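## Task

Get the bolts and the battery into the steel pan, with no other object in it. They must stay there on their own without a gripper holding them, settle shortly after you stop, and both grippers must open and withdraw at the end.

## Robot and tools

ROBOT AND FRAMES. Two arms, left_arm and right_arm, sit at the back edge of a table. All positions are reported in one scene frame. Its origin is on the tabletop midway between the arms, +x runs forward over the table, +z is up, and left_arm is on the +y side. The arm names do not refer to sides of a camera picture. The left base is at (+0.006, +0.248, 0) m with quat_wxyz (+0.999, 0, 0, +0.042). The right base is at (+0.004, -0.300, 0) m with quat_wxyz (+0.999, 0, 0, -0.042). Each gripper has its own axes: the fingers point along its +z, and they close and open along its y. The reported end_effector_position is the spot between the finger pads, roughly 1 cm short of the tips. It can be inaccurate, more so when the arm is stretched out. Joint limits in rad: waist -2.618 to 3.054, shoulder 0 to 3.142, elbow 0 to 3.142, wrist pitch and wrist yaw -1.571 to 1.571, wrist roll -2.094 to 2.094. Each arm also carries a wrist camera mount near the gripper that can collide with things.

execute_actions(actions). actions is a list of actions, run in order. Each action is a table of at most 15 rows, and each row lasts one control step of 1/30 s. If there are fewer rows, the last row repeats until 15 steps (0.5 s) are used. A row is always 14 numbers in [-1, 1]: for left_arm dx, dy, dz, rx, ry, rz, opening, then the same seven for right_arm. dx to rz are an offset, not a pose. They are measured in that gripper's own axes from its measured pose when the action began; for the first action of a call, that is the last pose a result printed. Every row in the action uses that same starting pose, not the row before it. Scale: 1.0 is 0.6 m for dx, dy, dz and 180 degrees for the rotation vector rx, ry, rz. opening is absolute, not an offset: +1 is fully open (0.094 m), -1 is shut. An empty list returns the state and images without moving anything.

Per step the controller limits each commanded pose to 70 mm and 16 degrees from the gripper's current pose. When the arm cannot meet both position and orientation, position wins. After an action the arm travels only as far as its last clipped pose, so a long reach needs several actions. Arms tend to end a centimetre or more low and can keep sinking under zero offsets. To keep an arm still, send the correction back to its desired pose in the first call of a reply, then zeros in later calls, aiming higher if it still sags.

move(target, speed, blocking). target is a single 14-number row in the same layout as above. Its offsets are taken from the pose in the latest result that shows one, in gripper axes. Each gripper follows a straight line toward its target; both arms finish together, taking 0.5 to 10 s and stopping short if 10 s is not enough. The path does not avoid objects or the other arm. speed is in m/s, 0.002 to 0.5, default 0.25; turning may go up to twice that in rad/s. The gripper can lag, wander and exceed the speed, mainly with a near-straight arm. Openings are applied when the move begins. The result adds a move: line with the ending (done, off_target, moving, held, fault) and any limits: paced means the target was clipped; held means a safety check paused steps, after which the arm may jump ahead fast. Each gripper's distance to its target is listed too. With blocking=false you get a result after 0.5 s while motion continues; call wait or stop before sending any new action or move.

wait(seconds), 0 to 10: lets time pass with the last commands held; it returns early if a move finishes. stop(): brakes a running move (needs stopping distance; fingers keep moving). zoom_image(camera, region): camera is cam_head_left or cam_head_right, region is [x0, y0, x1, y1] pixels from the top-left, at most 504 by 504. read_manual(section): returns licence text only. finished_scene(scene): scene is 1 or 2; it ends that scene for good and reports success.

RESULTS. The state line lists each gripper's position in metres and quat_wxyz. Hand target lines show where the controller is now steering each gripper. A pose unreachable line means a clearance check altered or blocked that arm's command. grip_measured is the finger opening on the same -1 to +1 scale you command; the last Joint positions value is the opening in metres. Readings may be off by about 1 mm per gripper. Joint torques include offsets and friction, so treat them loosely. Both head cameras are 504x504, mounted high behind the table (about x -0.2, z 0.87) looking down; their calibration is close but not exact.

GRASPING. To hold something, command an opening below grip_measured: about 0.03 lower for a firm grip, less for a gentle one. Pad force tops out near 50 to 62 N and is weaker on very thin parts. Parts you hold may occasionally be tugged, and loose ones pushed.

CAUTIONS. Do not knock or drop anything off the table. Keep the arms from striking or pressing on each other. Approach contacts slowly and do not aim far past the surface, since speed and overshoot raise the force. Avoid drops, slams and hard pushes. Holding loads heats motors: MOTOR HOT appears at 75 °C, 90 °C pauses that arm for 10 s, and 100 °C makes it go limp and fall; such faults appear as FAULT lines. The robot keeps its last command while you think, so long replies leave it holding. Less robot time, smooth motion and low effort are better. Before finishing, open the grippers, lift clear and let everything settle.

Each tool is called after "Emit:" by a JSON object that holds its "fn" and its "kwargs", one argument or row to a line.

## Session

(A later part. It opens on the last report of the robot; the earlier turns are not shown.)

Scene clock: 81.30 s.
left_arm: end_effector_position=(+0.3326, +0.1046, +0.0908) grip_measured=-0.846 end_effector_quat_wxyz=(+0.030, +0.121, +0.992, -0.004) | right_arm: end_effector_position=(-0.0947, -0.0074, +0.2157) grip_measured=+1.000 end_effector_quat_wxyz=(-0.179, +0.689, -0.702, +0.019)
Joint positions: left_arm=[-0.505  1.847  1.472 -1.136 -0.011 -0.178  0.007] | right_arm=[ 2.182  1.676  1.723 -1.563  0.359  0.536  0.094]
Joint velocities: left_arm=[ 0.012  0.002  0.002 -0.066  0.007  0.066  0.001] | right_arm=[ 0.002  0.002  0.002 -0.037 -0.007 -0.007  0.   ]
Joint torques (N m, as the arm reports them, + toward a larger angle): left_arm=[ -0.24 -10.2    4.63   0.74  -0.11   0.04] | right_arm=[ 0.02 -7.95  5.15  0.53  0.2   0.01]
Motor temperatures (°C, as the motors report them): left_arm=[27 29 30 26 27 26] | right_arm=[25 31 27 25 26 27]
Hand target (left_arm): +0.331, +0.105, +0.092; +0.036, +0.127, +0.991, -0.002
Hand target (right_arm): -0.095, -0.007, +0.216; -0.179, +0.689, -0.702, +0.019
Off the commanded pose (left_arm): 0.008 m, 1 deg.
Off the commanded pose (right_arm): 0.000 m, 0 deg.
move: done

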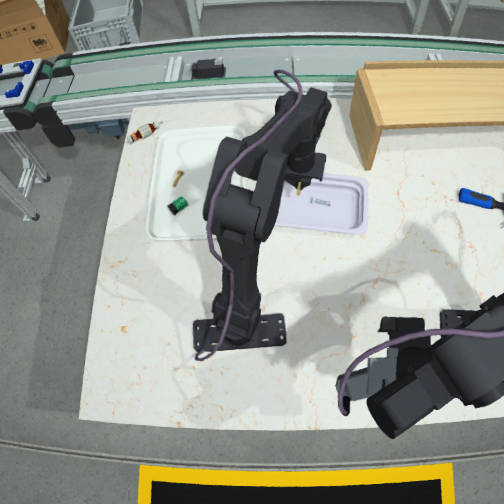

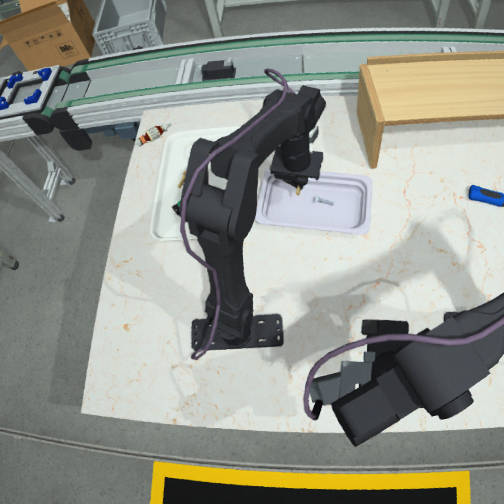

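Emit:
{"fn": "move", "kwargs": {
  "target": [0,0.012,0.118,0,0,0,-1,0,0,0,0,0,0,1],
  "speed": 0.12
}}

Emit:
{"fn": "move", "kwargs": {
  "target": [0,0,0,0,0,0,-0.5,0,0,0,0,0,0,1]
}}

Emit:
{"fn": "move", "kwargs": {
  "target": [0,0,-0.12,0,0,0,-0.5,0,0,0,0,0,0,1]
}}

Emit:
{"fn": "move", "kwargs": {
  "target": [-0.009,0.525,0.067,0,0.02,0,0.05,0,0,0,0,0,0,1],
  "speed": 0.3
}}

Scene clock: 86.30 s.
left_arm: end_effector_position=(+0.3382, +0.1067, +0.0258) grip_measured=-0.846 end_effector_quat_wxyz=(+0.035, +0.123, +0.992, -0.004) | right_arm: end_effector_position=(-0.0947, -0.0074, +0.2157) grip_measured=+1.000 end_effector_quat_wxyz=(-0.179, +0.689, -0.702, +0.019)
Joint positions: left_arm=[-0.493  1.917  1.298 -0.883 -0.011 -0.163  0.007] | right_arm=[ 2.182  1.676  1.723 -1.563  0.359  0.536  0.094]
Joint velocities: left_arm=[-0.022 -0.007 -0.012 -0.007 -0.095 -0.022  0.001] | right_arm=[-0.002  0.002 -0.022 -0.037  0.066 -0.007  0.   ]
Joint torques (N m, as the arm reports them, + toward a larger angle): left_arm=[ 0.81 -8.44  4.68  0.77 -0.04  0.02] | right_arm=[ 0.02 -7.96  5.16  0.52  0.2   0.  ]
Motor temperatures (°C, as the motors report them): left_arm=[27 29 30 26 27 26] | right_arm=[25 31 27 25 26 27]
Hand target (left_arm): +0.337, +0.111, +0.020; +0.030, +0.121, +0.992, -0.003
Hand target (right_arm): -0.095, -0.007, +0.216; -0.179, +0.689, -0.702, +0.019
Off the commanded pose (left_arm): 0.007 m, 1 deg.
Off the commanded pose (right_arm): 0.000 m, 0 deg.
move: done

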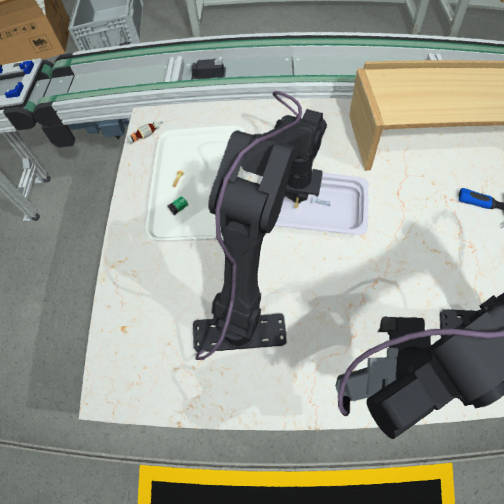

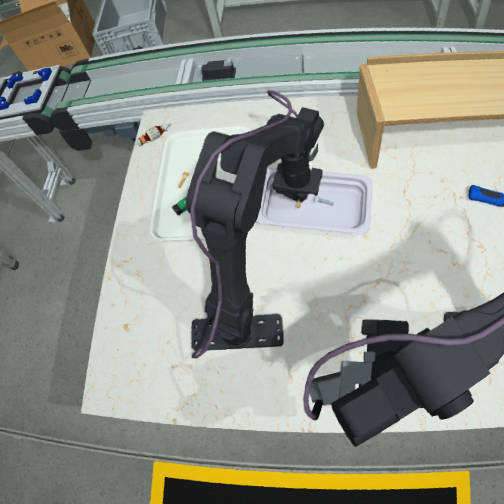

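Scene clock: 86.80 s.
left_arm: end_effector_position=(+0.3382, +0.1067, +0.0258) grip_measured=-0.503 end_effector_quat_wxyz=(+0.035, +0.123, +0.992, -0.004) | right_arm: end_effector_position=(-0.0947, -0.0074, +0.2157) grip_measured=+1.000 end_effector_quat_wxyz=(-0.179, +0.689, -0.702, +0.019)
Joint positions: left_arm=[-0.493  1.917  1.298 -0.883 -0.011 -0.163  0.023] | right_arm=[ 2.182  1.676  1.723 -1.563  0.359  0.536  0.094]
Joint velocities: left_arm=[ 0.007  0.012  0.007 -0.037 -0.007  0.022 -0.001] | right_arm=[-0.002  0.012 -0.012  0.022 -0.051  0.037  0.   ]
Joint torques (N m, as the arm reports them, + toward a larger angle): left_arm=[ 0.07 -9.12  5.76  0.63 -0.04 -0.03] | right_arm=[ 0.03 -7.97  5.13  0.53  0.19  0.01]
Motor temperatures (°C, as the motors report them): left_arm=[27 29 30 26 27 26] | right_arm=[25 31 27 25 26 27]
Hand target (left_arm): +0.338, +0.107, +0.026; +0.035, +0.123, +0.992, -0.004
Hand target (right_arm): -0.095, -0.007, +0.216; -0.179, +0.689, -0.702, +0.019
Off the commanded pose (left_arm): 0.000 m, 0 deg.
Off the commanded pose (right_arm): 0.000 m, 0 deg.
move: done

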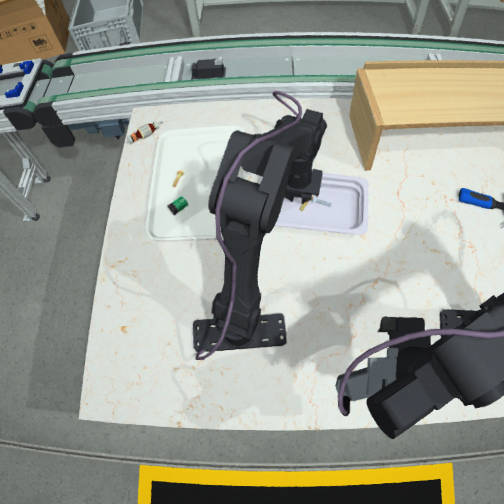

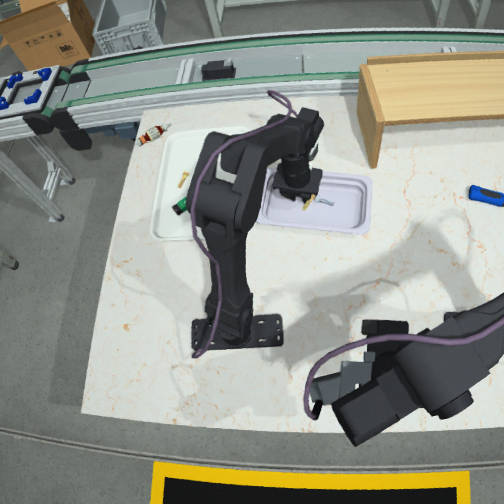

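Scene clock: 87.87 s.
left_arm: end_effector_position=(+0.3356, +0.1078, +0.0948) grip_measured=-0.503 end_effector_quat_wxyz=(+0.038, +0.123, +0.992, -0.006) | right_arm: end_effector_position=(-0.0947, -0.0074, +0.2157) grip_measured=+1.000 end_effector_quat_wxyz=(-0.179, +0.689, -0.702, +0.019)
Joint positions: left_arm=[-0.493  1.835  1.472 -1.131 -0.011 -0.163  0.023] | right_arm=[ 2.182  1.676  1.723 -1.563  0.359  0.536  0.094]
Joint velocities: left_arm=[ 0.017 -0.007 -0.002  0.007 -0.022 -0.051 -0.001] | right_arm=[ 0.007  0.002 -0.012 -0.007  0.007  0.022  0.   ]
Joint torques (N m, as the arm reports them, + toward a larger angle): left_arm=[ 0.04 -8.56  7.13  0.44 -0.05 -0.03] | right_arm=[ 0.03 -7.97  5.16  0.53  0.2   0.  ]
Motor temperatures (°C, as the motors report them): left_arm=[27 29 30 26 27 26] | right_arm=[25 31 27 25 26 27]
Hand target (left_arm): +0.334, +0.108, +0.098; +0.035, +0.123, +0.992, -0.005
Hand target (right_arm): -0.095, -0.007, +0.216; -0.179, +0.689, -0.702, +0.019
Off the commanded pose (left_arm): 0.004 m, 0 deg.
Off the commanded pose (right_arm): 0.000 m, 0 deg.
move: done

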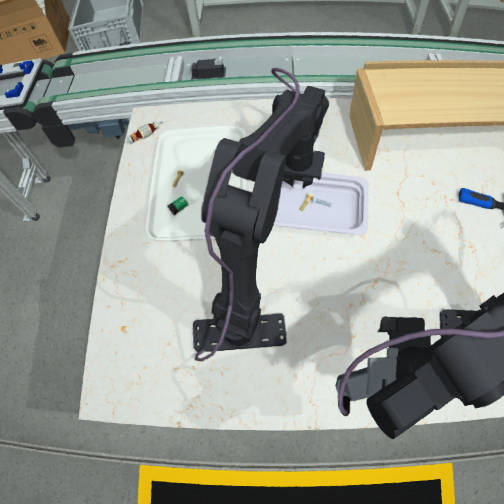

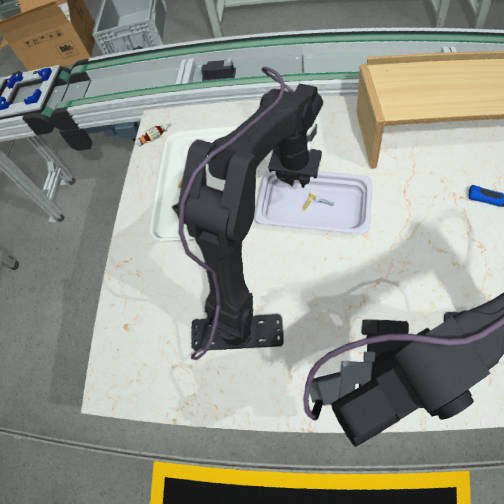

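Scene clock: 89.70 s.
left_arm: end_effector_position=(+0.4132, +0.4215, +0.0523) grip_measured=+0.047 end_effector_quat_wxyz=(+0.009, +0.116, +0.993, +0.010) | right_arm: end_effector_position=(-0.0947, -0.0074, +0.2157) grip_measured=+1.000 end_effector_quat_wxyz=(-0.179, +0.689, -0.702, +0.019)
Joint positions: left_arm=[ 0.314  2.248  1.914 -1.212 -0.009  0.63   0.049] | right_arm=[ 2.182  1.676  1.723 -1.563  0.359  0.536  0.094]
Joint velocities: left_arm=[-0.002 -0.012  0.002 -0.022  0.022  0.051 -0.001] | right_arm=[ 0.007 -0.002 -0.007 -0.037 -0.007  0.007  0.   ]
Joint torques (N m, as the arm reports them, + toward a larger angle): left_arm=[ -0.54 -10.97   7.69   0.32  -0.02   0.06] | right_arm=[ 0.04 -7.97  5.15  0.53  0.19  0.  ]
Motor temperatures (°C, as the motors report them): left_arm=[27 29 30 26 27 26] | right_arm=[25 31 27 25 26 27]
Hand target (left_arm): +0.415, +0.418, +0.051; +0.003, +0.123, +0.992, +0.005
Hand target (right_arm): -0.095, -0.007, +0.216; -0.179, +0.689, -0.702, +0.019
Off the commanded pose (left_arm): 0.013 m, 2 deg.
Off the commanded pose (right_arm): 0.000 m, 0 deg.
move: off_target (left_arm)

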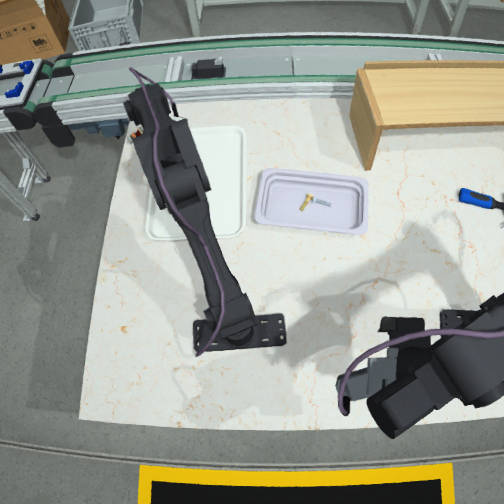

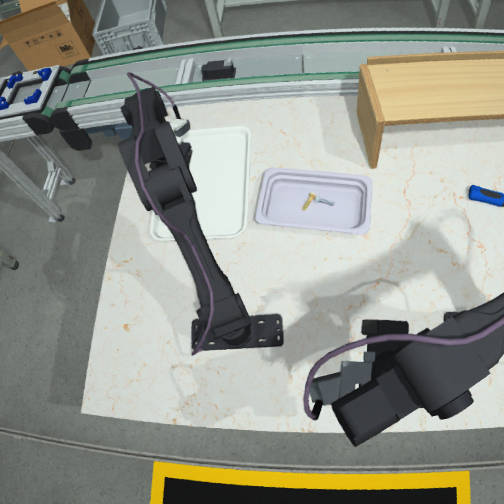

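Emit:
{"fn": "move", "kwargs": {
  "target": [0,-0.003,0.075,0,0,0,0.05,0,0,0,0,0,0,1],
  "speed": 0.06
}}

Emit:
{"fn": "move", "kwargs": {
  "target": [0,0,0,0,0,0,-1,0,0,0,0,0,0,1]
}}

Scene clock: 92.83 s.
left_arm: end_effector_position=(+0.4158, +0.4226, +0.0171) grip_measured=+0.047 end_effector_quat_wxyz=(+0.016, +0.116, +0.993, +0.014) | right_arm: end_effector_position=(-0.0947, -0.0074, +0.2157) grip_measured=+1.000 end_effector_quat_wxyz=(-0.179, +0.689, -0.702, +0.019)
Joint positions: left_arm=[ 0.314  2.266  1.802 -1.064 -0.009  0.63   0.049] | right_arm=[ 2.182  1.676  1.723 -1.563  0.359  0.536  0.094]
Joint velocities: left_arm=[-0.017 -0.012 -0.017  0.051 -0.022 -0.037  0.   ] | right_arm=[-0.002 -0.017  0.002  0.037 -0.051 -0.051  0.   ]
Joint torques (N m, as the arm reports them, + toward a larger angle): left_arm=[ -0.18 -11.2    4.73   0.69  -0.05  -0.08] | right_arm=[ 0.04 -7.94  5.13  0.52  0.19  0.01]
Motor temperatures (°C, as the motors report them): left_arm=[27 30 30 26 27 26] | right_arm=[25 31 27 25 26 27]
Hand target (left_arm): +0.413, +0.420, +0.007; +0.008, +0.116, +0.993, +0.010
Hand target (right_arm): -0.095, -0.007, +0.216; -0.179, +0.689, -0.702, +0.019
Off the commanded pose (left_arm): 0.010 m, 1 deg.
Off the commanded pose (right_arm): 0.000 m, 0 deg.
move: done

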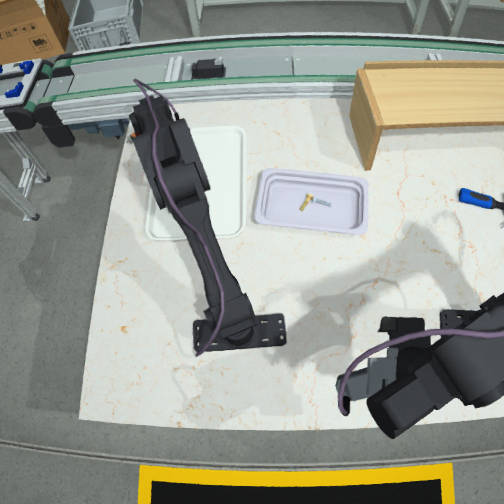

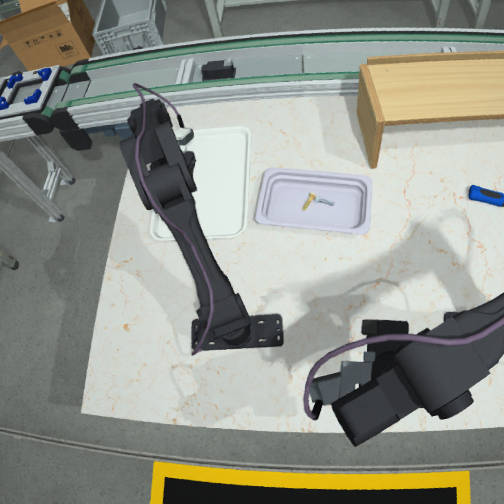

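Scene clock: 93.33 s.
left_arm: end_effector_position=(+0.4158, +0.4226, +0.0171) grip_measured=-0.851 end_effector_quat_wxyz=(+0.016, +0.116, +0.993, +0.014) | right_arm: end_effector_position=(-0.0947, -0.0074, +0.2157) grip_measured=+1.000 end_effector_quat_wxyz=(-0.179, +0.689, -0.702, +0.019)
Joint positions: left_arm=[ 0.314  2.266  1.802 -1.064 -0.009  0.63   0.007] | right_arm=[ 2.182  1.676  1.723 -1.563  0.359  0.536  0.094]
Joint velocities: left_arm=[-0.002 -0.002 -0.002 -0.051 -0.022 -0.051 -0.   ] | right_arm=[ 0.002  0.007 -0.007 -0.051  0.007  0.007  0.   ]
Joint torques (N m, as the arm reports them, + toward a larger angle): left_arm=[  0.06 -12.23   5.95   0.58  -0.04  -0.03] | right_arm=[ 0.03 -7.96  5.15  0.53  0.2   0.01]
Motor temperatures (°C, as the motors report them): left_arm=[27 30 30 26 27 26] | right_arm=[25 31 27 25 26 27]
Hand target (left_arm): +0.416, +0.423, +0.017; +0.016, +0.116, +0.993, +0.014
Hand target (right_arm): -0.095, -0.007, +0.216; -0.179, +0.689, -0.702, +0.019
Off the commanded pose (left_arm): 0.000 m, 0 deg.
Off the commanded pose (right_arm): 0.000 m, 0 deg.
move: done

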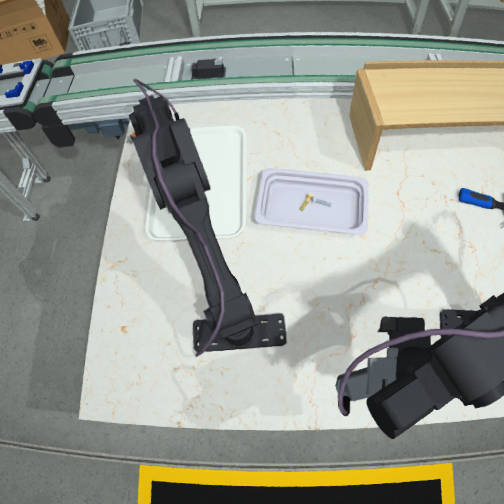

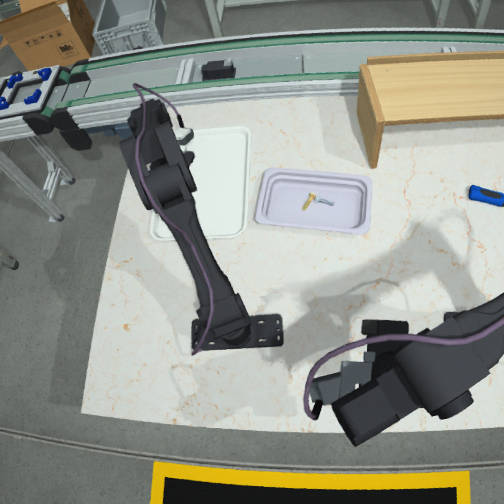

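Emit:
{"fn": "move", "kwargs": {
  "target": [0,0,-0.13,0,0,0,-1,0,0,0,0,0,0,1]
}}

Emit:
{"fn": "move", "kwargs": {
  "target": [0.005,-0.685,-0.02,0,0,0,-1,0,0,0,0,0,0,1],
  "speed": 0.3
}}

Scene clock: 97.33 s.
left_arm: end_effector_position=(+0.4152, +0.4223, +0.0942) grip_measured=-0.851 end_effector_quat_wxyz=(+0.022, +0.116, +0.993, +0.017) | right_arm: end_effector_position=(-0.0947, -0.0074, +0.2157) grip_measured=+1.000 end_effector_quat_wxyz=(-0.179, +0.689, -0.702, +0.019)
Joint positions: left_arm=[ 0.314  2.219  2.031 -1.328 -0.009  0.63   0.007] | right_arm=[ 2.182  1.676  1.723 -1.563  0.359  0.536  0.094]
Joint velocities: left_arm=[-0.017 -0.007 -0.027  0.022  0.007  0.037  0.001] | right_arm=[ 0.012  0.002 -0.002 -0.051 -0.007 -0.037  0.   ]
Joint torques (N m, as the arm reports them, + toward a larger angle): left_arm=[  0.08 -11.45   7.23   0.39  -0.05  -0.03] | right_arm=[ 0.02 -7.96  5.15  0.53  0.2   0.  ]
Motor temperatures (°C, as the motors report them): left_arm=[27 30 30 26 27 26] | right_arm=[25 31 27 25 26 27]
Hand target (left_arm): +0.414, +0.422, +0.095; +0.017, +0.116, +0.993, +0.015
Hand target (right_arm): -0.095, -0.007, +0.216; -0.179, +0.689, -0.702, +0.019
Off the commanded pose (left_arm): 0.003 m, 1 deg.
Off the commanded pose (right_arm): 0.000 m, 0 deg.
move: done

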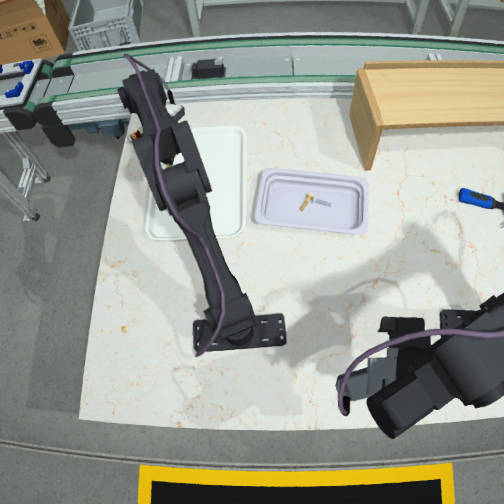

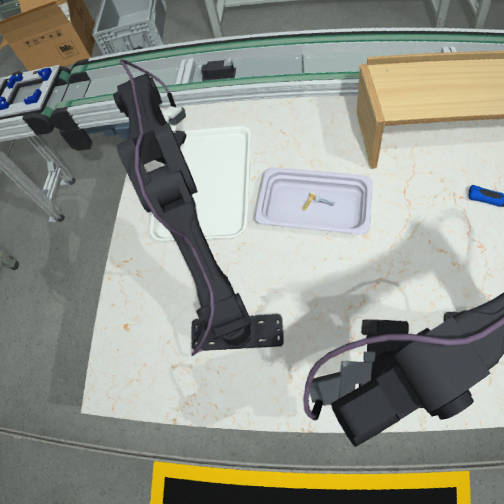

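Scene clock: 99.37 s.
left_arm: end_effector_position=(+0.3195, +0.0116, +0.0972) grip_measured=-0.851 end_effector_quat_wxyz=(+0.029, +0.124, +0.992, +0.001) | right_arm: end_effector_position=(-0.0947, -0.0074, +0.2157) grip_measured=+1.000 end_effector_quat_wxyz=(-0.179, +0.689, -0.702, +0.019)
Joint positions: left_arm=[-0.746  1.996  1.7   -1.227 -0.032 -0.413  0.007] | right_arm=[ 2.182  1.676  1.723 -1.563  0.359  0.536  0.094]
Joint velocities: left_arm=[ 0.007 -0.012 -0.017  0.022 -0.037  0.022  0.   ] | right_arm=[ 0.002  0.002  0.002 -0.081  0.007  0.007  0.   ]
Joint torques (N m, as the arm reports them, + toward a larger angle): left_arm=[ 0.73 -9.05  7.84  0.39 -0.15 -0.08] | right_arm=[-0.01 -7.97  5.17  0.53  0.2   0.  ]
Motor temperatures (°C, as the motors report them): left_arm=[27 30 30 26 27 26] | right_arm=[25 31 27 25 26 27]
Hand target (left_arm): +0.323, +0.015, +0.098; +0.026, +0.116, +0.993, +0.007
Hand target (right_arm): -0.095, -0.007, +0.216; -0.179, +0.689, -0.702, +0.019
Off the commanded pose (left_arm): 0.014 m, 2 deg.
Off the commanded pose (right_arm): 0.000 m, 0 deg.
move: off_target (left_arm)

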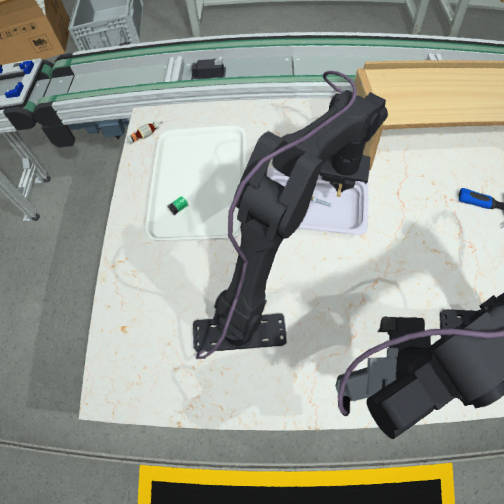

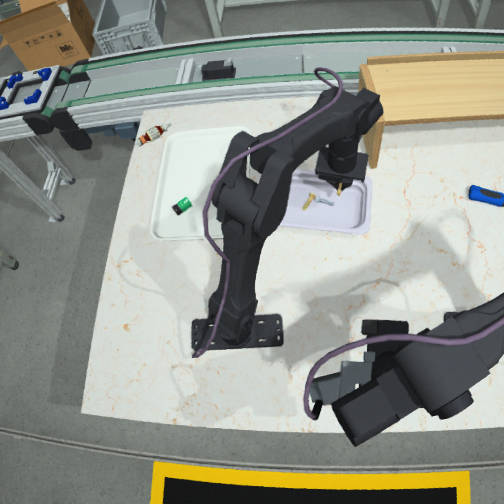

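Emit:
{"fn": "move", "kwargs": {
  "target": [0,-0.015,0.132,0,0,0,-1,0,0,0,0,0,0,1],
  "speed": 0.12
}}

Emit:
{"fn": "move", "kwargs": {
  "target": [0,0,0,0,0,0,-0.6,0,0,0,0,0,0,1]
}}

Emit:
{"fn": "move", "kwargs": {
  "target": [0,0,-0.125,0,0,0,-0.6,0,0,0,0,0,0,1]
}}

Emit:
{"fn": "zoom_image", "kwargs": {
  "camera": "cam_head_left",
  "region": [120, 110, 260, 250]
}}

Emit:
{"fn": "move", "kwargs": {
  "target": [0.155,0.63,0.04,0,0.02,0.21,0.3,0,0,0,0,0,0,1],
  "speed": 0.3
}}

Scene clock: 105.03 s.
left_arm: end_effector_position=(+0.3244, +0.0045, +0.0241) grip_measured=-0.851 end_effector_quat_wxyz=(+0.032, +0.122, +0.992, -0.001) | right_arm: end_effector_position=(-0.0947, -0.0074, +0.2157) grip_measured=+1.000 end_effector_quat_wxyz=(-0.179, +0.689, -0.702, +0.019)
Joint positions: left_arm=[-0.753  2.073  1.518 -0.96  -0.032 -0.424  0.007] | right_arm=[ 2.182  1.676  1.723 -1.563  0.359  0.536  0.094]
Joint velocities: left_arm=[-0.012 -0.002  0.007 -0.037 -0.037  0.007 -0.   ] | right_arm=[-0.032  0.012 -0.002 -0.007 -0.066 -0.037  0.   ]
Joint torques (N m, as the arm reports them, + toward a larger angle): left_arm=[-0.65 -9.96  4.77  0.72 -0.06 -0.08] | right_arm=[ 0.02 -7.93  5.14  0.53  0.19  0.01]
Motor temperatures (°C, as the motors report them): left_arm=[27 30 31 26 27 26] | right_arm=[25 31 27 25 26 27]
Hand target (left_arm): +0.320, +0.003, +0.018; +0.029, +0.124, +0.992, +0.001
Hand target (right_arm): -0.095, -0.007, +0.216; -0.179, +0.689, -0.702, +0.019
Off the commanded pose (left_arm): 0.007 m, 1 deg.
Off the commanded pose (right_arm): 0.000 m, 0 deg.
move: done

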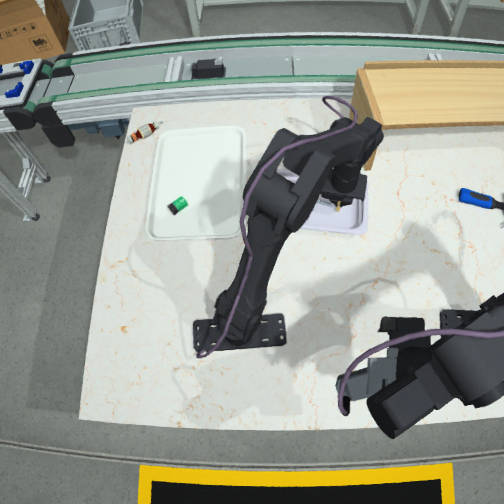

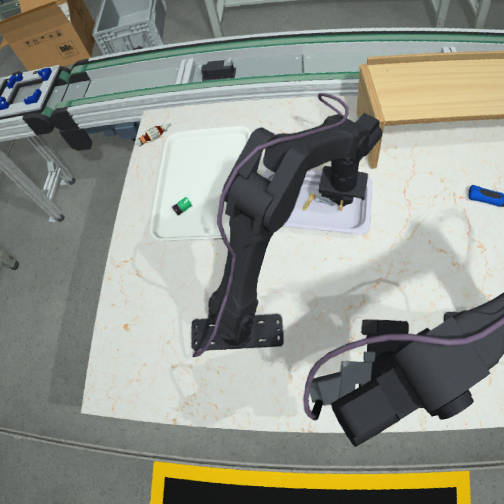

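Scene clock: 105.53 s.
left_arm: end_effector_position=(+0.3245, +0.0044, +0.0241) grip_measured=-0.603 end_effector_quat_wxyz=(+0.032, +0.122, +0.992, -0.001) | right_arm: end_effector_position=(-0.0947, -0.0074, +0.2157) grip_measured=+1.000 end_effector_quat_wxyz=(-0.179, +0.689, -0.702, +0.019)
Joint positions: left_arm=[-0.753  2.073  1.518 -0.96  -0.032 -0.424  0.019] | right_arm=[ 2.182  1.676  1.723 -1.563  0.359  0.536  0.094]
Joint velocities: left_arm=[-0.007  0.012 -0.012 -0.051  0.037 -0.037  0.   ] | right_arm=[-0.007 -0.002  0.002 -0.007  0.007  0.095  0.   ]
Joint torques (N m, as the arm reports them, + toward a larger angle): left_arm=[  0.06 -10.57   5.84   0.61  -0.07  -0.03] | right_arm=[ 0.02 -7.97  5.14  0.53  0.19  0.01]
Motor temperatures (°C, as the motors report them): left_arm=[27 30 31 26 27 26] | right_arm=[25 31 27 25 26 27]
Hand target (left_arm): +0.324, +0.004, +0.024; +0.032, +0.122, +0.992, -0.001
Hand target (right_arm): -0.095, -0.007, +0.216; -0.179, +0.689, -0.702, +0.019
Off the commanded pose (left_arm): 0.000 m, 0 deg.
Off the commanded pose (right_arm): 0.000 m, 0 deg.
move: done

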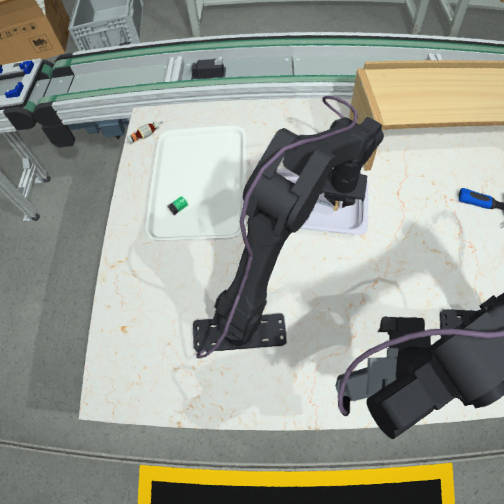

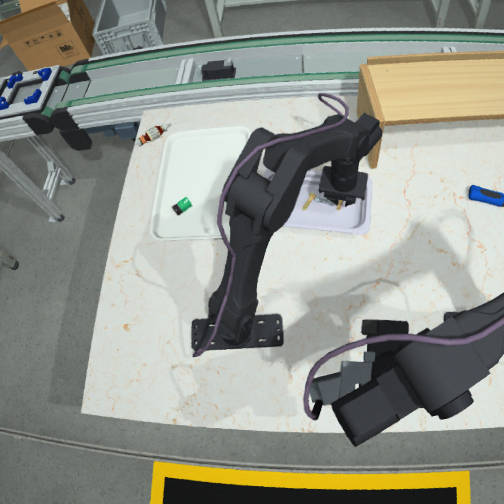

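Scene clock: 106.60 s.
left_arm: end_effector_position=(+0.3232, +0.0054, +0.0975) grip_measured=-0.603 end_effector_quat_wxyz=(+0.037, +0.122, +0.992, -0.004) | right_arm: end_effector_position=(-0.0947, -0.0074, +0.2157) grip_measured=+1.000 end_effector_quat_wxyz=(-0.179, +0.689, -0.702, +0.019)
Joint positions: left_arm=[-0.753  2.003  1.711 -1.211 -0.032 -0.424  0.019] | right_arm=[ 2.182  1.676  1.723 -1.563  0.359  0.536  0.094]
Joint velocities: left_arm=[ 0.017  0.012  0.017 -0.066 -0.066  0.066  0.001] | right_arm=[-0.007 -0.017 -0.017  0.007 -0.037 -0.007  0.   ]
Joint torques (N m, as the arm reports them, + toward a larger angle): left_arm=[-0.28 -9.93  7.16  0.47 -0.07 -0.08] | right_arm=[ 0.03 -7.94  5.13  0.53  0.19  0.01]
Motor temperatures (°C, as the motors report them): left_arm=[27 30 31 26 27 26] | right_arm=[25 31 27 25 26 27]
Hand target (left_arm): +0.321, +0.005, +0.099; +0.033, +0.122, +0.992, -0.001
Hand target (right_arm): -0.095, -0.007, +0.216; -0.179, +0.689, -0.702, +0.019
Off the commanded pose (left_arm): 0.004 m, 1 deg.
Off the commanded pose (right_arm): 0.000 m, 0 deg.
move: done

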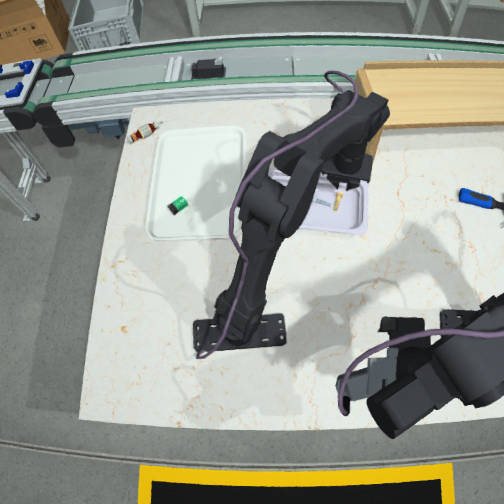

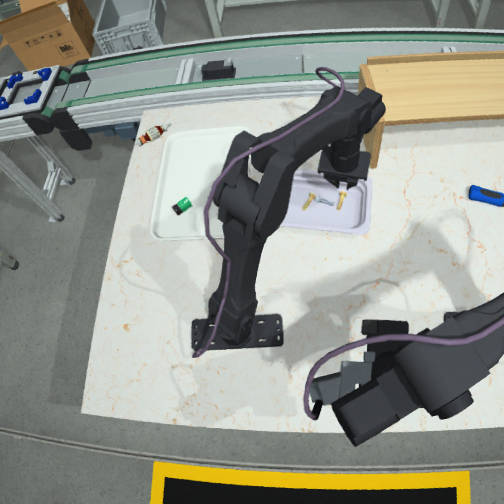

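Region (120, 110, 260, 250) of cam_head_left's 504x504 image, scaled by 3.600, with more detail than that image has.

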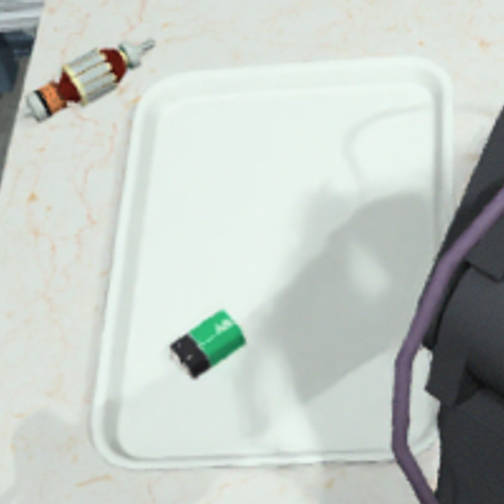

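Scene clock: 108.67 s.
left_arm: end_effector_position=(+0.3157, +0.4023, +0.0684) grip_measured=+0.297 end_effector_quat_wxyz=(-0.006, +0.432, +0.901, +0.023) | right_arm: end_effector_position=(-0.0947, -0.0074, +0.2157) grip_measured=+1.000 end_effector_quat_wxyz=(-0.179, +0.689, -0.702, +0.019)
Joint positions: left_arm=[ 0.357  1.852  1.389 -1.08  -0.038  1.335  0.061] | right_arm=[ 2.182  1.676  1.723 -1.563  0.359  0.536  0.094]
Joint velocities: left_arm=[ 0.012 -0.002 -0.022  0.007 -0.007  0.066  0.001] | right_arm=[-0.017 -0.007  0.002 -0.022 -0.081  0.11   0.   ]
Joint torques (N m, as the arm reports them, + toward a larger angle): left_arm=[-0.08 -7.51  7.58  0.5   0.03  0.01] | right_arm=[ 0.02 -7.96  5.13  0.52  0.2   0.  ]
Motor temperatures (°C, as the motors report them): left_arm=[27 30 31 26 27 26] | right_arm=[25 31 27 25 26 27]
Hand target (left_arm): +0.321, +0.402, +0.069; -0.002, +0.437, +0.899, +0.020
Hand target (right_arm): -0.095, -0.007, +0.216; -0.179, +0.689, -0.702, +0.019
Off the commanded pose (left_arm): 0.014 m, 2 deg.
Off the commanded pose (right_arm): 0.000 m, 0 deg.
move: off_target (left_arm)

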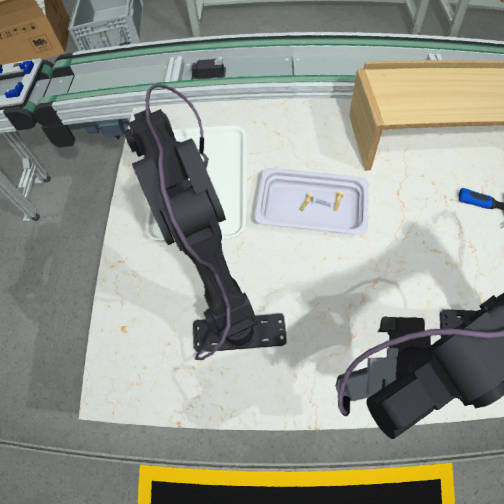

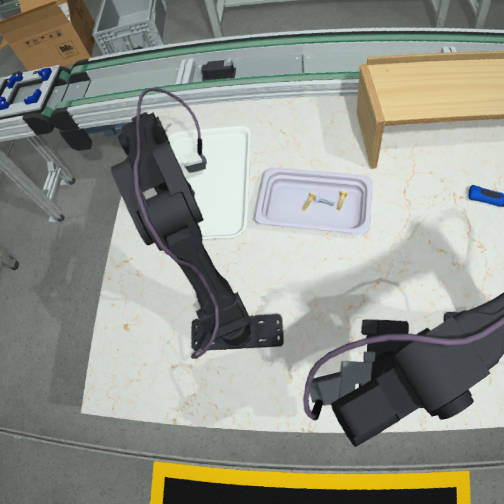

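Emit:
{"fn": "move", "kwargs": {
  "target": [-0.008,0.022,0.03,0,0,0,0.5,0,0,0,0,0,0,1],
  "speed": 0.06
}}

Emit:
{"fn": "move", "kwargs": {
  "target": [0,0,0.075,0,0,0,0.5,0,0,0,0,0,0,1],
  "speed": 0.06
}}

Emit:
{"fn": "move", "kwargs": {
  "target": [0,0,0,0,0,0,-0.6,0,0,0,0,0,0,1]
}}

Scene clock: 113.37 s.
left_arm: end_effector_position=(+0.3219, +0.4052, +0.0503) grip_measured=+0.497 end_effector_quat_wxyz=(-0.011, +0.434, +0.901, +0.017) | right_arm: end_effector_position=(-0.0947, -0.0074, +0.2157) grip_measured=+1.000 end_effector_quat_wxyz=(-0.179, +0.689, -0.702, +0.019)
Joint positions: left_arm=[ 0.357  1.907  1.389 -1.04  -0.038  1.338  0.07 ] | right_arm=[ 2.182  1.676  1.723 -1.563  0.359  0.536  0.094]
Joint velocities: left_arm=[-0.002 -0.007  0.022 -0.007  0.022 -0.051 -0.   ] | right_arm=[-0.017 -0.007  0.002  0.095 -0.022 -0.037  0.   ]
Joint torques (N m, as the arm reports them, + toward a larger angle): left_arm=[-0.12 -8.12  7.14  0.6  -0.07 -0.08] | right_arm=[ 0.03 -7.96  5.15  0.54  0.19  0.01]
Motor temperatures (°C, as the motors report them): left_arm=[27 30 31 26 27 26] | right_arm=[25 31 27 25 26 27]
Hand target (left_arm): +0.329, +0.407, +0.050; -0.006, +0.432, +0.901, +0.023
Hand target (right_arm): -0.095, -0.007, +0.216; -0.179, +0.689, -0.702, +0.019
Off the commanded pose (left_arm): 0.008 m, 1 deg.
Off the commanded pose (right_arm): 0.000 m, 0 deg.
move: done

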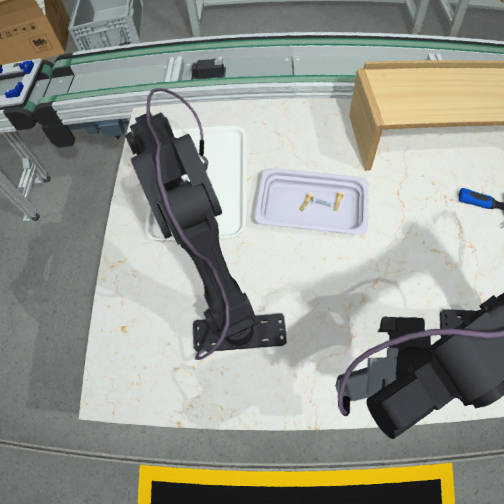

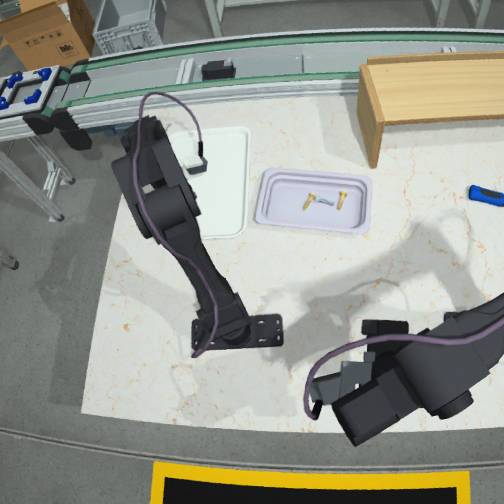

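Scene clock: 114.43 s.
left_arm: end_effector_position=(+0.3245, +0.4064, +0.0150) grip_measured=+0.497 end_effector_quat_wxyz=(-0.006, +0.433, +0.901, +0.022) | right_arm: end_effector_position=(-0.0947, -0.0074, +0.2157) grip_measured=+1.000 end_effector_quat_wxyz=(-0.179, +0.689, -0.702, +0.019)
Joint positions: left_arm=[ 0.357  1.951  1.301 -0.894 -0.038  1.338  0.07 ] | right_arm=[ 2.182  1.676  1.723 -1.563  0.359  0.536  0.094]
Joint velocities: left_arm=[ 0.012 -0.002 -0.012  0.022 -0.022 -0.081 -0.   ] | right_arm=[-0.002 -0.012 -0.022 -0.095 -0.007  0.007  0.   ]
Joint torques (N m, as the arm reports them, + toward a larger angle): left_arm=[ 0.36 -8.02  4.2   0.75 -0.07  0.01] | right_arm=[ 0.01 -7.96  5.14  0.53  0.2   0.01]
Motor temperatures (°C, as the motors report them): left_arm=[27 30 31 26 27 26] | right_arm=[25 31 27 25 26 27]
Hand target (left_arm): +0.321, +0.406, +0.005; -0.011, +0.434, +0.901, +0.017
Hand target (right_arm): -0.095, -0.007, +0.216; -0.179, +0.689, -0.702, +0.019
Off the commanded pose (left_arm): 0.010 m, 1 deg.
Off the commanded pose (right_arm): 0.000 m, 0 deg.
move: done

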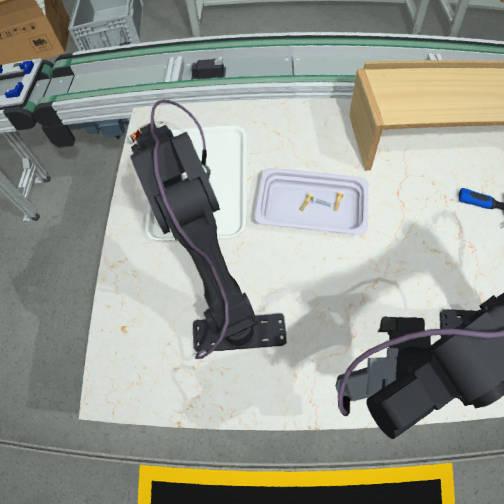

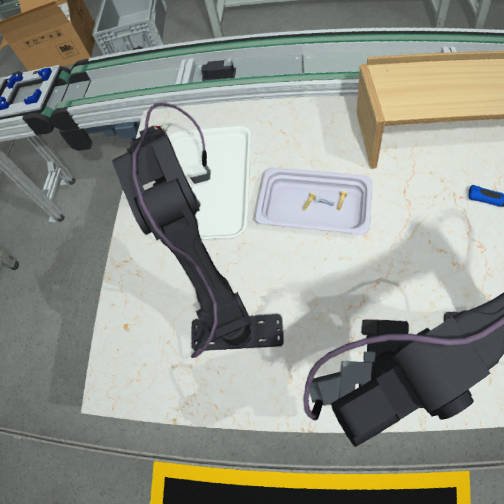

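Scene clock: 114.93 s.
left_arm: end_effector_position=(+0.3243, +0.4064, +0.0150) grip_measured=-0.448 end_effector_quat_wxyz=(-0.007, +0.433, +0.901, +0.022) | right_arm: end_effector_position=(-0.0947, -0.0074, +0.2157) grip_measured=+1.000 end_effector_quat_wxyz=(-0.179, +0.689, -0.702, +0.019)
Joint positions: left_arm=[ 0.357  1.951  1.301 -0.895 -0.038  1.338  0.026] | right_arm=[ 2.182  1.676  1.723 -1.563  0.359  0.536  0.094]
Joint velocities: left_arm=[-0.027  0.012  0.012  0.066  0.066  0.066  0.001] | right_arm=[ 0.002 -0.002 -0.002 -0.022  0.037  0.022  0.   ]
Joint torques (N m, as the arm reports them, + toward a larger angle): left_arm=[ 0.06 -9.28  5.63  0.55 -0.07 -0.03] | right_arm=[ 0.   -7.98  5.18  0.53  0.2   0.  ]
Motor temperatures (°C, as the motors report them): left_arm=[27 30 31 26 27 26] | right_arm=[25 31 27 25 26 27]
Hand target (left_arm): +0.324, +0.406, +0.015; -0.006, +0.433, +0.901, +0.022
Hand target (right_arm): -0.095, -0.007, +0.216; -0.179, +0.689, -0.702, +0.019
Off the commanded pose (left_arm): 0.000 m, 0 deg.
Off the commanded pose (right_arm): 0.000 m, 0 deg.
move: done

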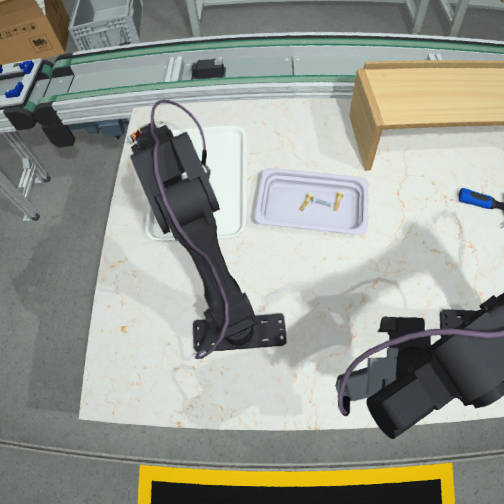

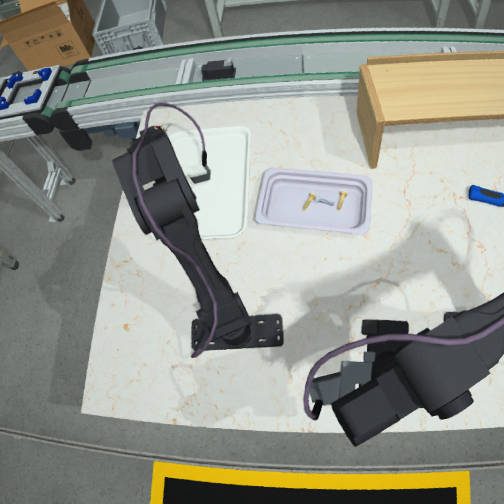

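Emit:
{"fn": "move", "kwargs": {
  "target": [0,0,-0.135,0,0,0,-0.6,0,0,0,0,0,0,1]
}}

Emit:
{"fn": "move", "kwargs": {
  "target": [-0.34,-0.257,-0.02,0,0,-0.23,-0.6,0,0,0,0,0,0,1],
  "speed": 0.3
}}

Scene clock: 119.23 s.
left_arm: end_effector_position=(+0.3248, +0.4066, +0.0930) grip_measured=-0.448 end_effector_quat_wxyz=(-0.004, +0.433, +0.901, +0.026) | right_arm: end_effector_position=(-0.0947, -0.0074, +0.2157) grip_measured=+1.000 end_effector_quat_wxyz=(-0.179, +0.689, -0.702, +0.019)
Joint positions: left_arm=[ 0.357  1.867  1.508 -1.177 -0.038  1.337  0.026] | right_arm=[ 2.182  1.676  1.723 -1.563  0.359  0.536  0.094]
Joint velocities: left_arm=[ 0.017 -0.012  0.012 -0.037  0.007  0.007 -0.   ] | right_arm=[ 0.002 -0.007 -0.012  0.007  0.022 -0.007  0.   ]
Joint torques (N m, as the arm reports them, + toward a larger angle): left_arm=[-0.46 -8.8   7.08  0.34 -0.07 -0.1 ] | right_arm=[ 0.01 -7.95  5.15  0.53  0.2   0.01]
Motor temperatures (°C, as the motors report them): left_arm=[27 30 31 26 27 26] | right_arm=[25 31 27 25 26 27]
Hand target (left_arm): +0.324, +0.404, +0.096; -0.007, +0.433, +0.901, +0.022
Hand target (right_arm): -0.095, -0.007, +0.216; -0.179, +0.689, -0.702, +0.019
Off the commanded pose (left_arm): 0.005 m, 1 deg.
Off the commanded pose (right_arm): 0.000 m, 0 deg.
move: done

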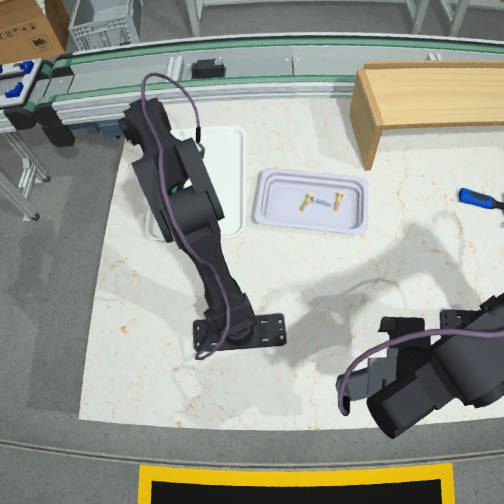

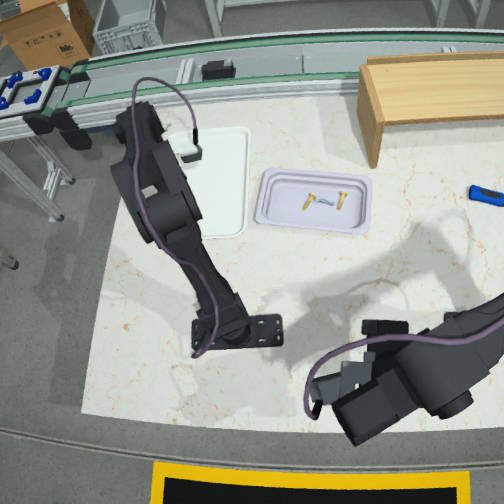

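Scene clock: 121.17 s.
left_arm: end_effector_position=(+0.3346, +0.1450, +0.0953) grip_measured=-0.450 end_effector_quat_wxyz=(+0.014, +0.091, +0.996, +0.014) | right_arm: end_effector_position=(-0.0947, -0.0074, +0.2157) grip_measured=+1.000 end_effector_quat_wxyz=(-0.179, +0.689, -0.702, +0.019)
Joint positions: left_arm=[-0.408  1.834  1.475 -1.191 -0.035 -0.142  0.026] | right_arm=[ 2.182  1.676  1.723 -1.563  0.359  0.536  0.094]
Joint velocities: left_arm=[-0.002  0.007 -0.007 -0.022 -0.022 -0.037 -0.001] | right_arm=[-0.002  0.017  0.002 -0.066 -0.007  0.022  0.   ]
Joint torques (N m, as the arm reports them, + toward a larger angle): left_arm=[ 0.06 -7.47  7.79  0.36 -0.12 -0.1 ] | right_arm=[ 0.02 -7.96  5.16  0.53  0.19  0.01]
Motor temperatures (°C, as the motors report them): left_arm=[27 30 31 26 27 26] | right_arm=[25 31 27 25 26 27]
Hand target (left_arm): +0.336, +0.146, +0.097; +0.010, +0.087, +0.996, +0.018
Hand target (right_arm): -0.095, -0.007, +0.216; -0.179, +0.689, -0.702, +0.019
Off the commanded pose (left_arm): 0.007 m, 2 deg.
Off the commanded pose (right_arm): 0.000 m, 0 deg.
move: done

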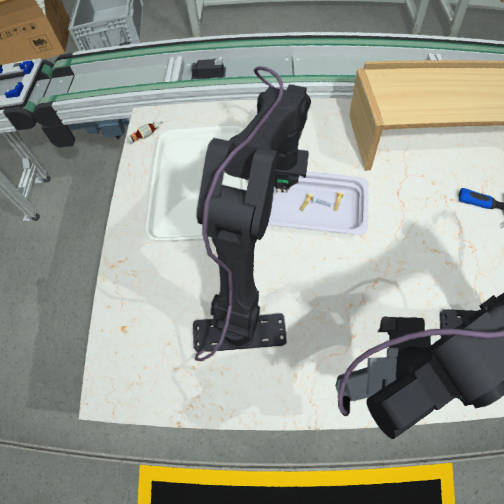

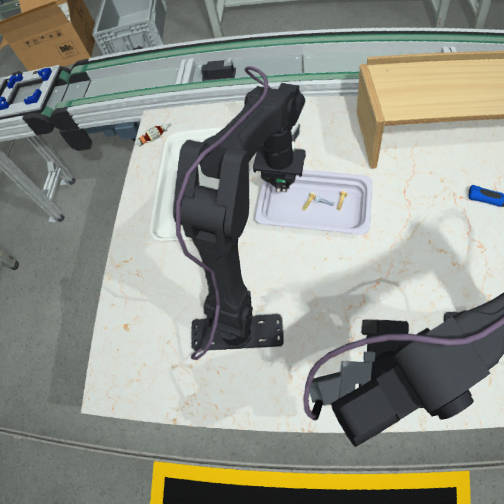

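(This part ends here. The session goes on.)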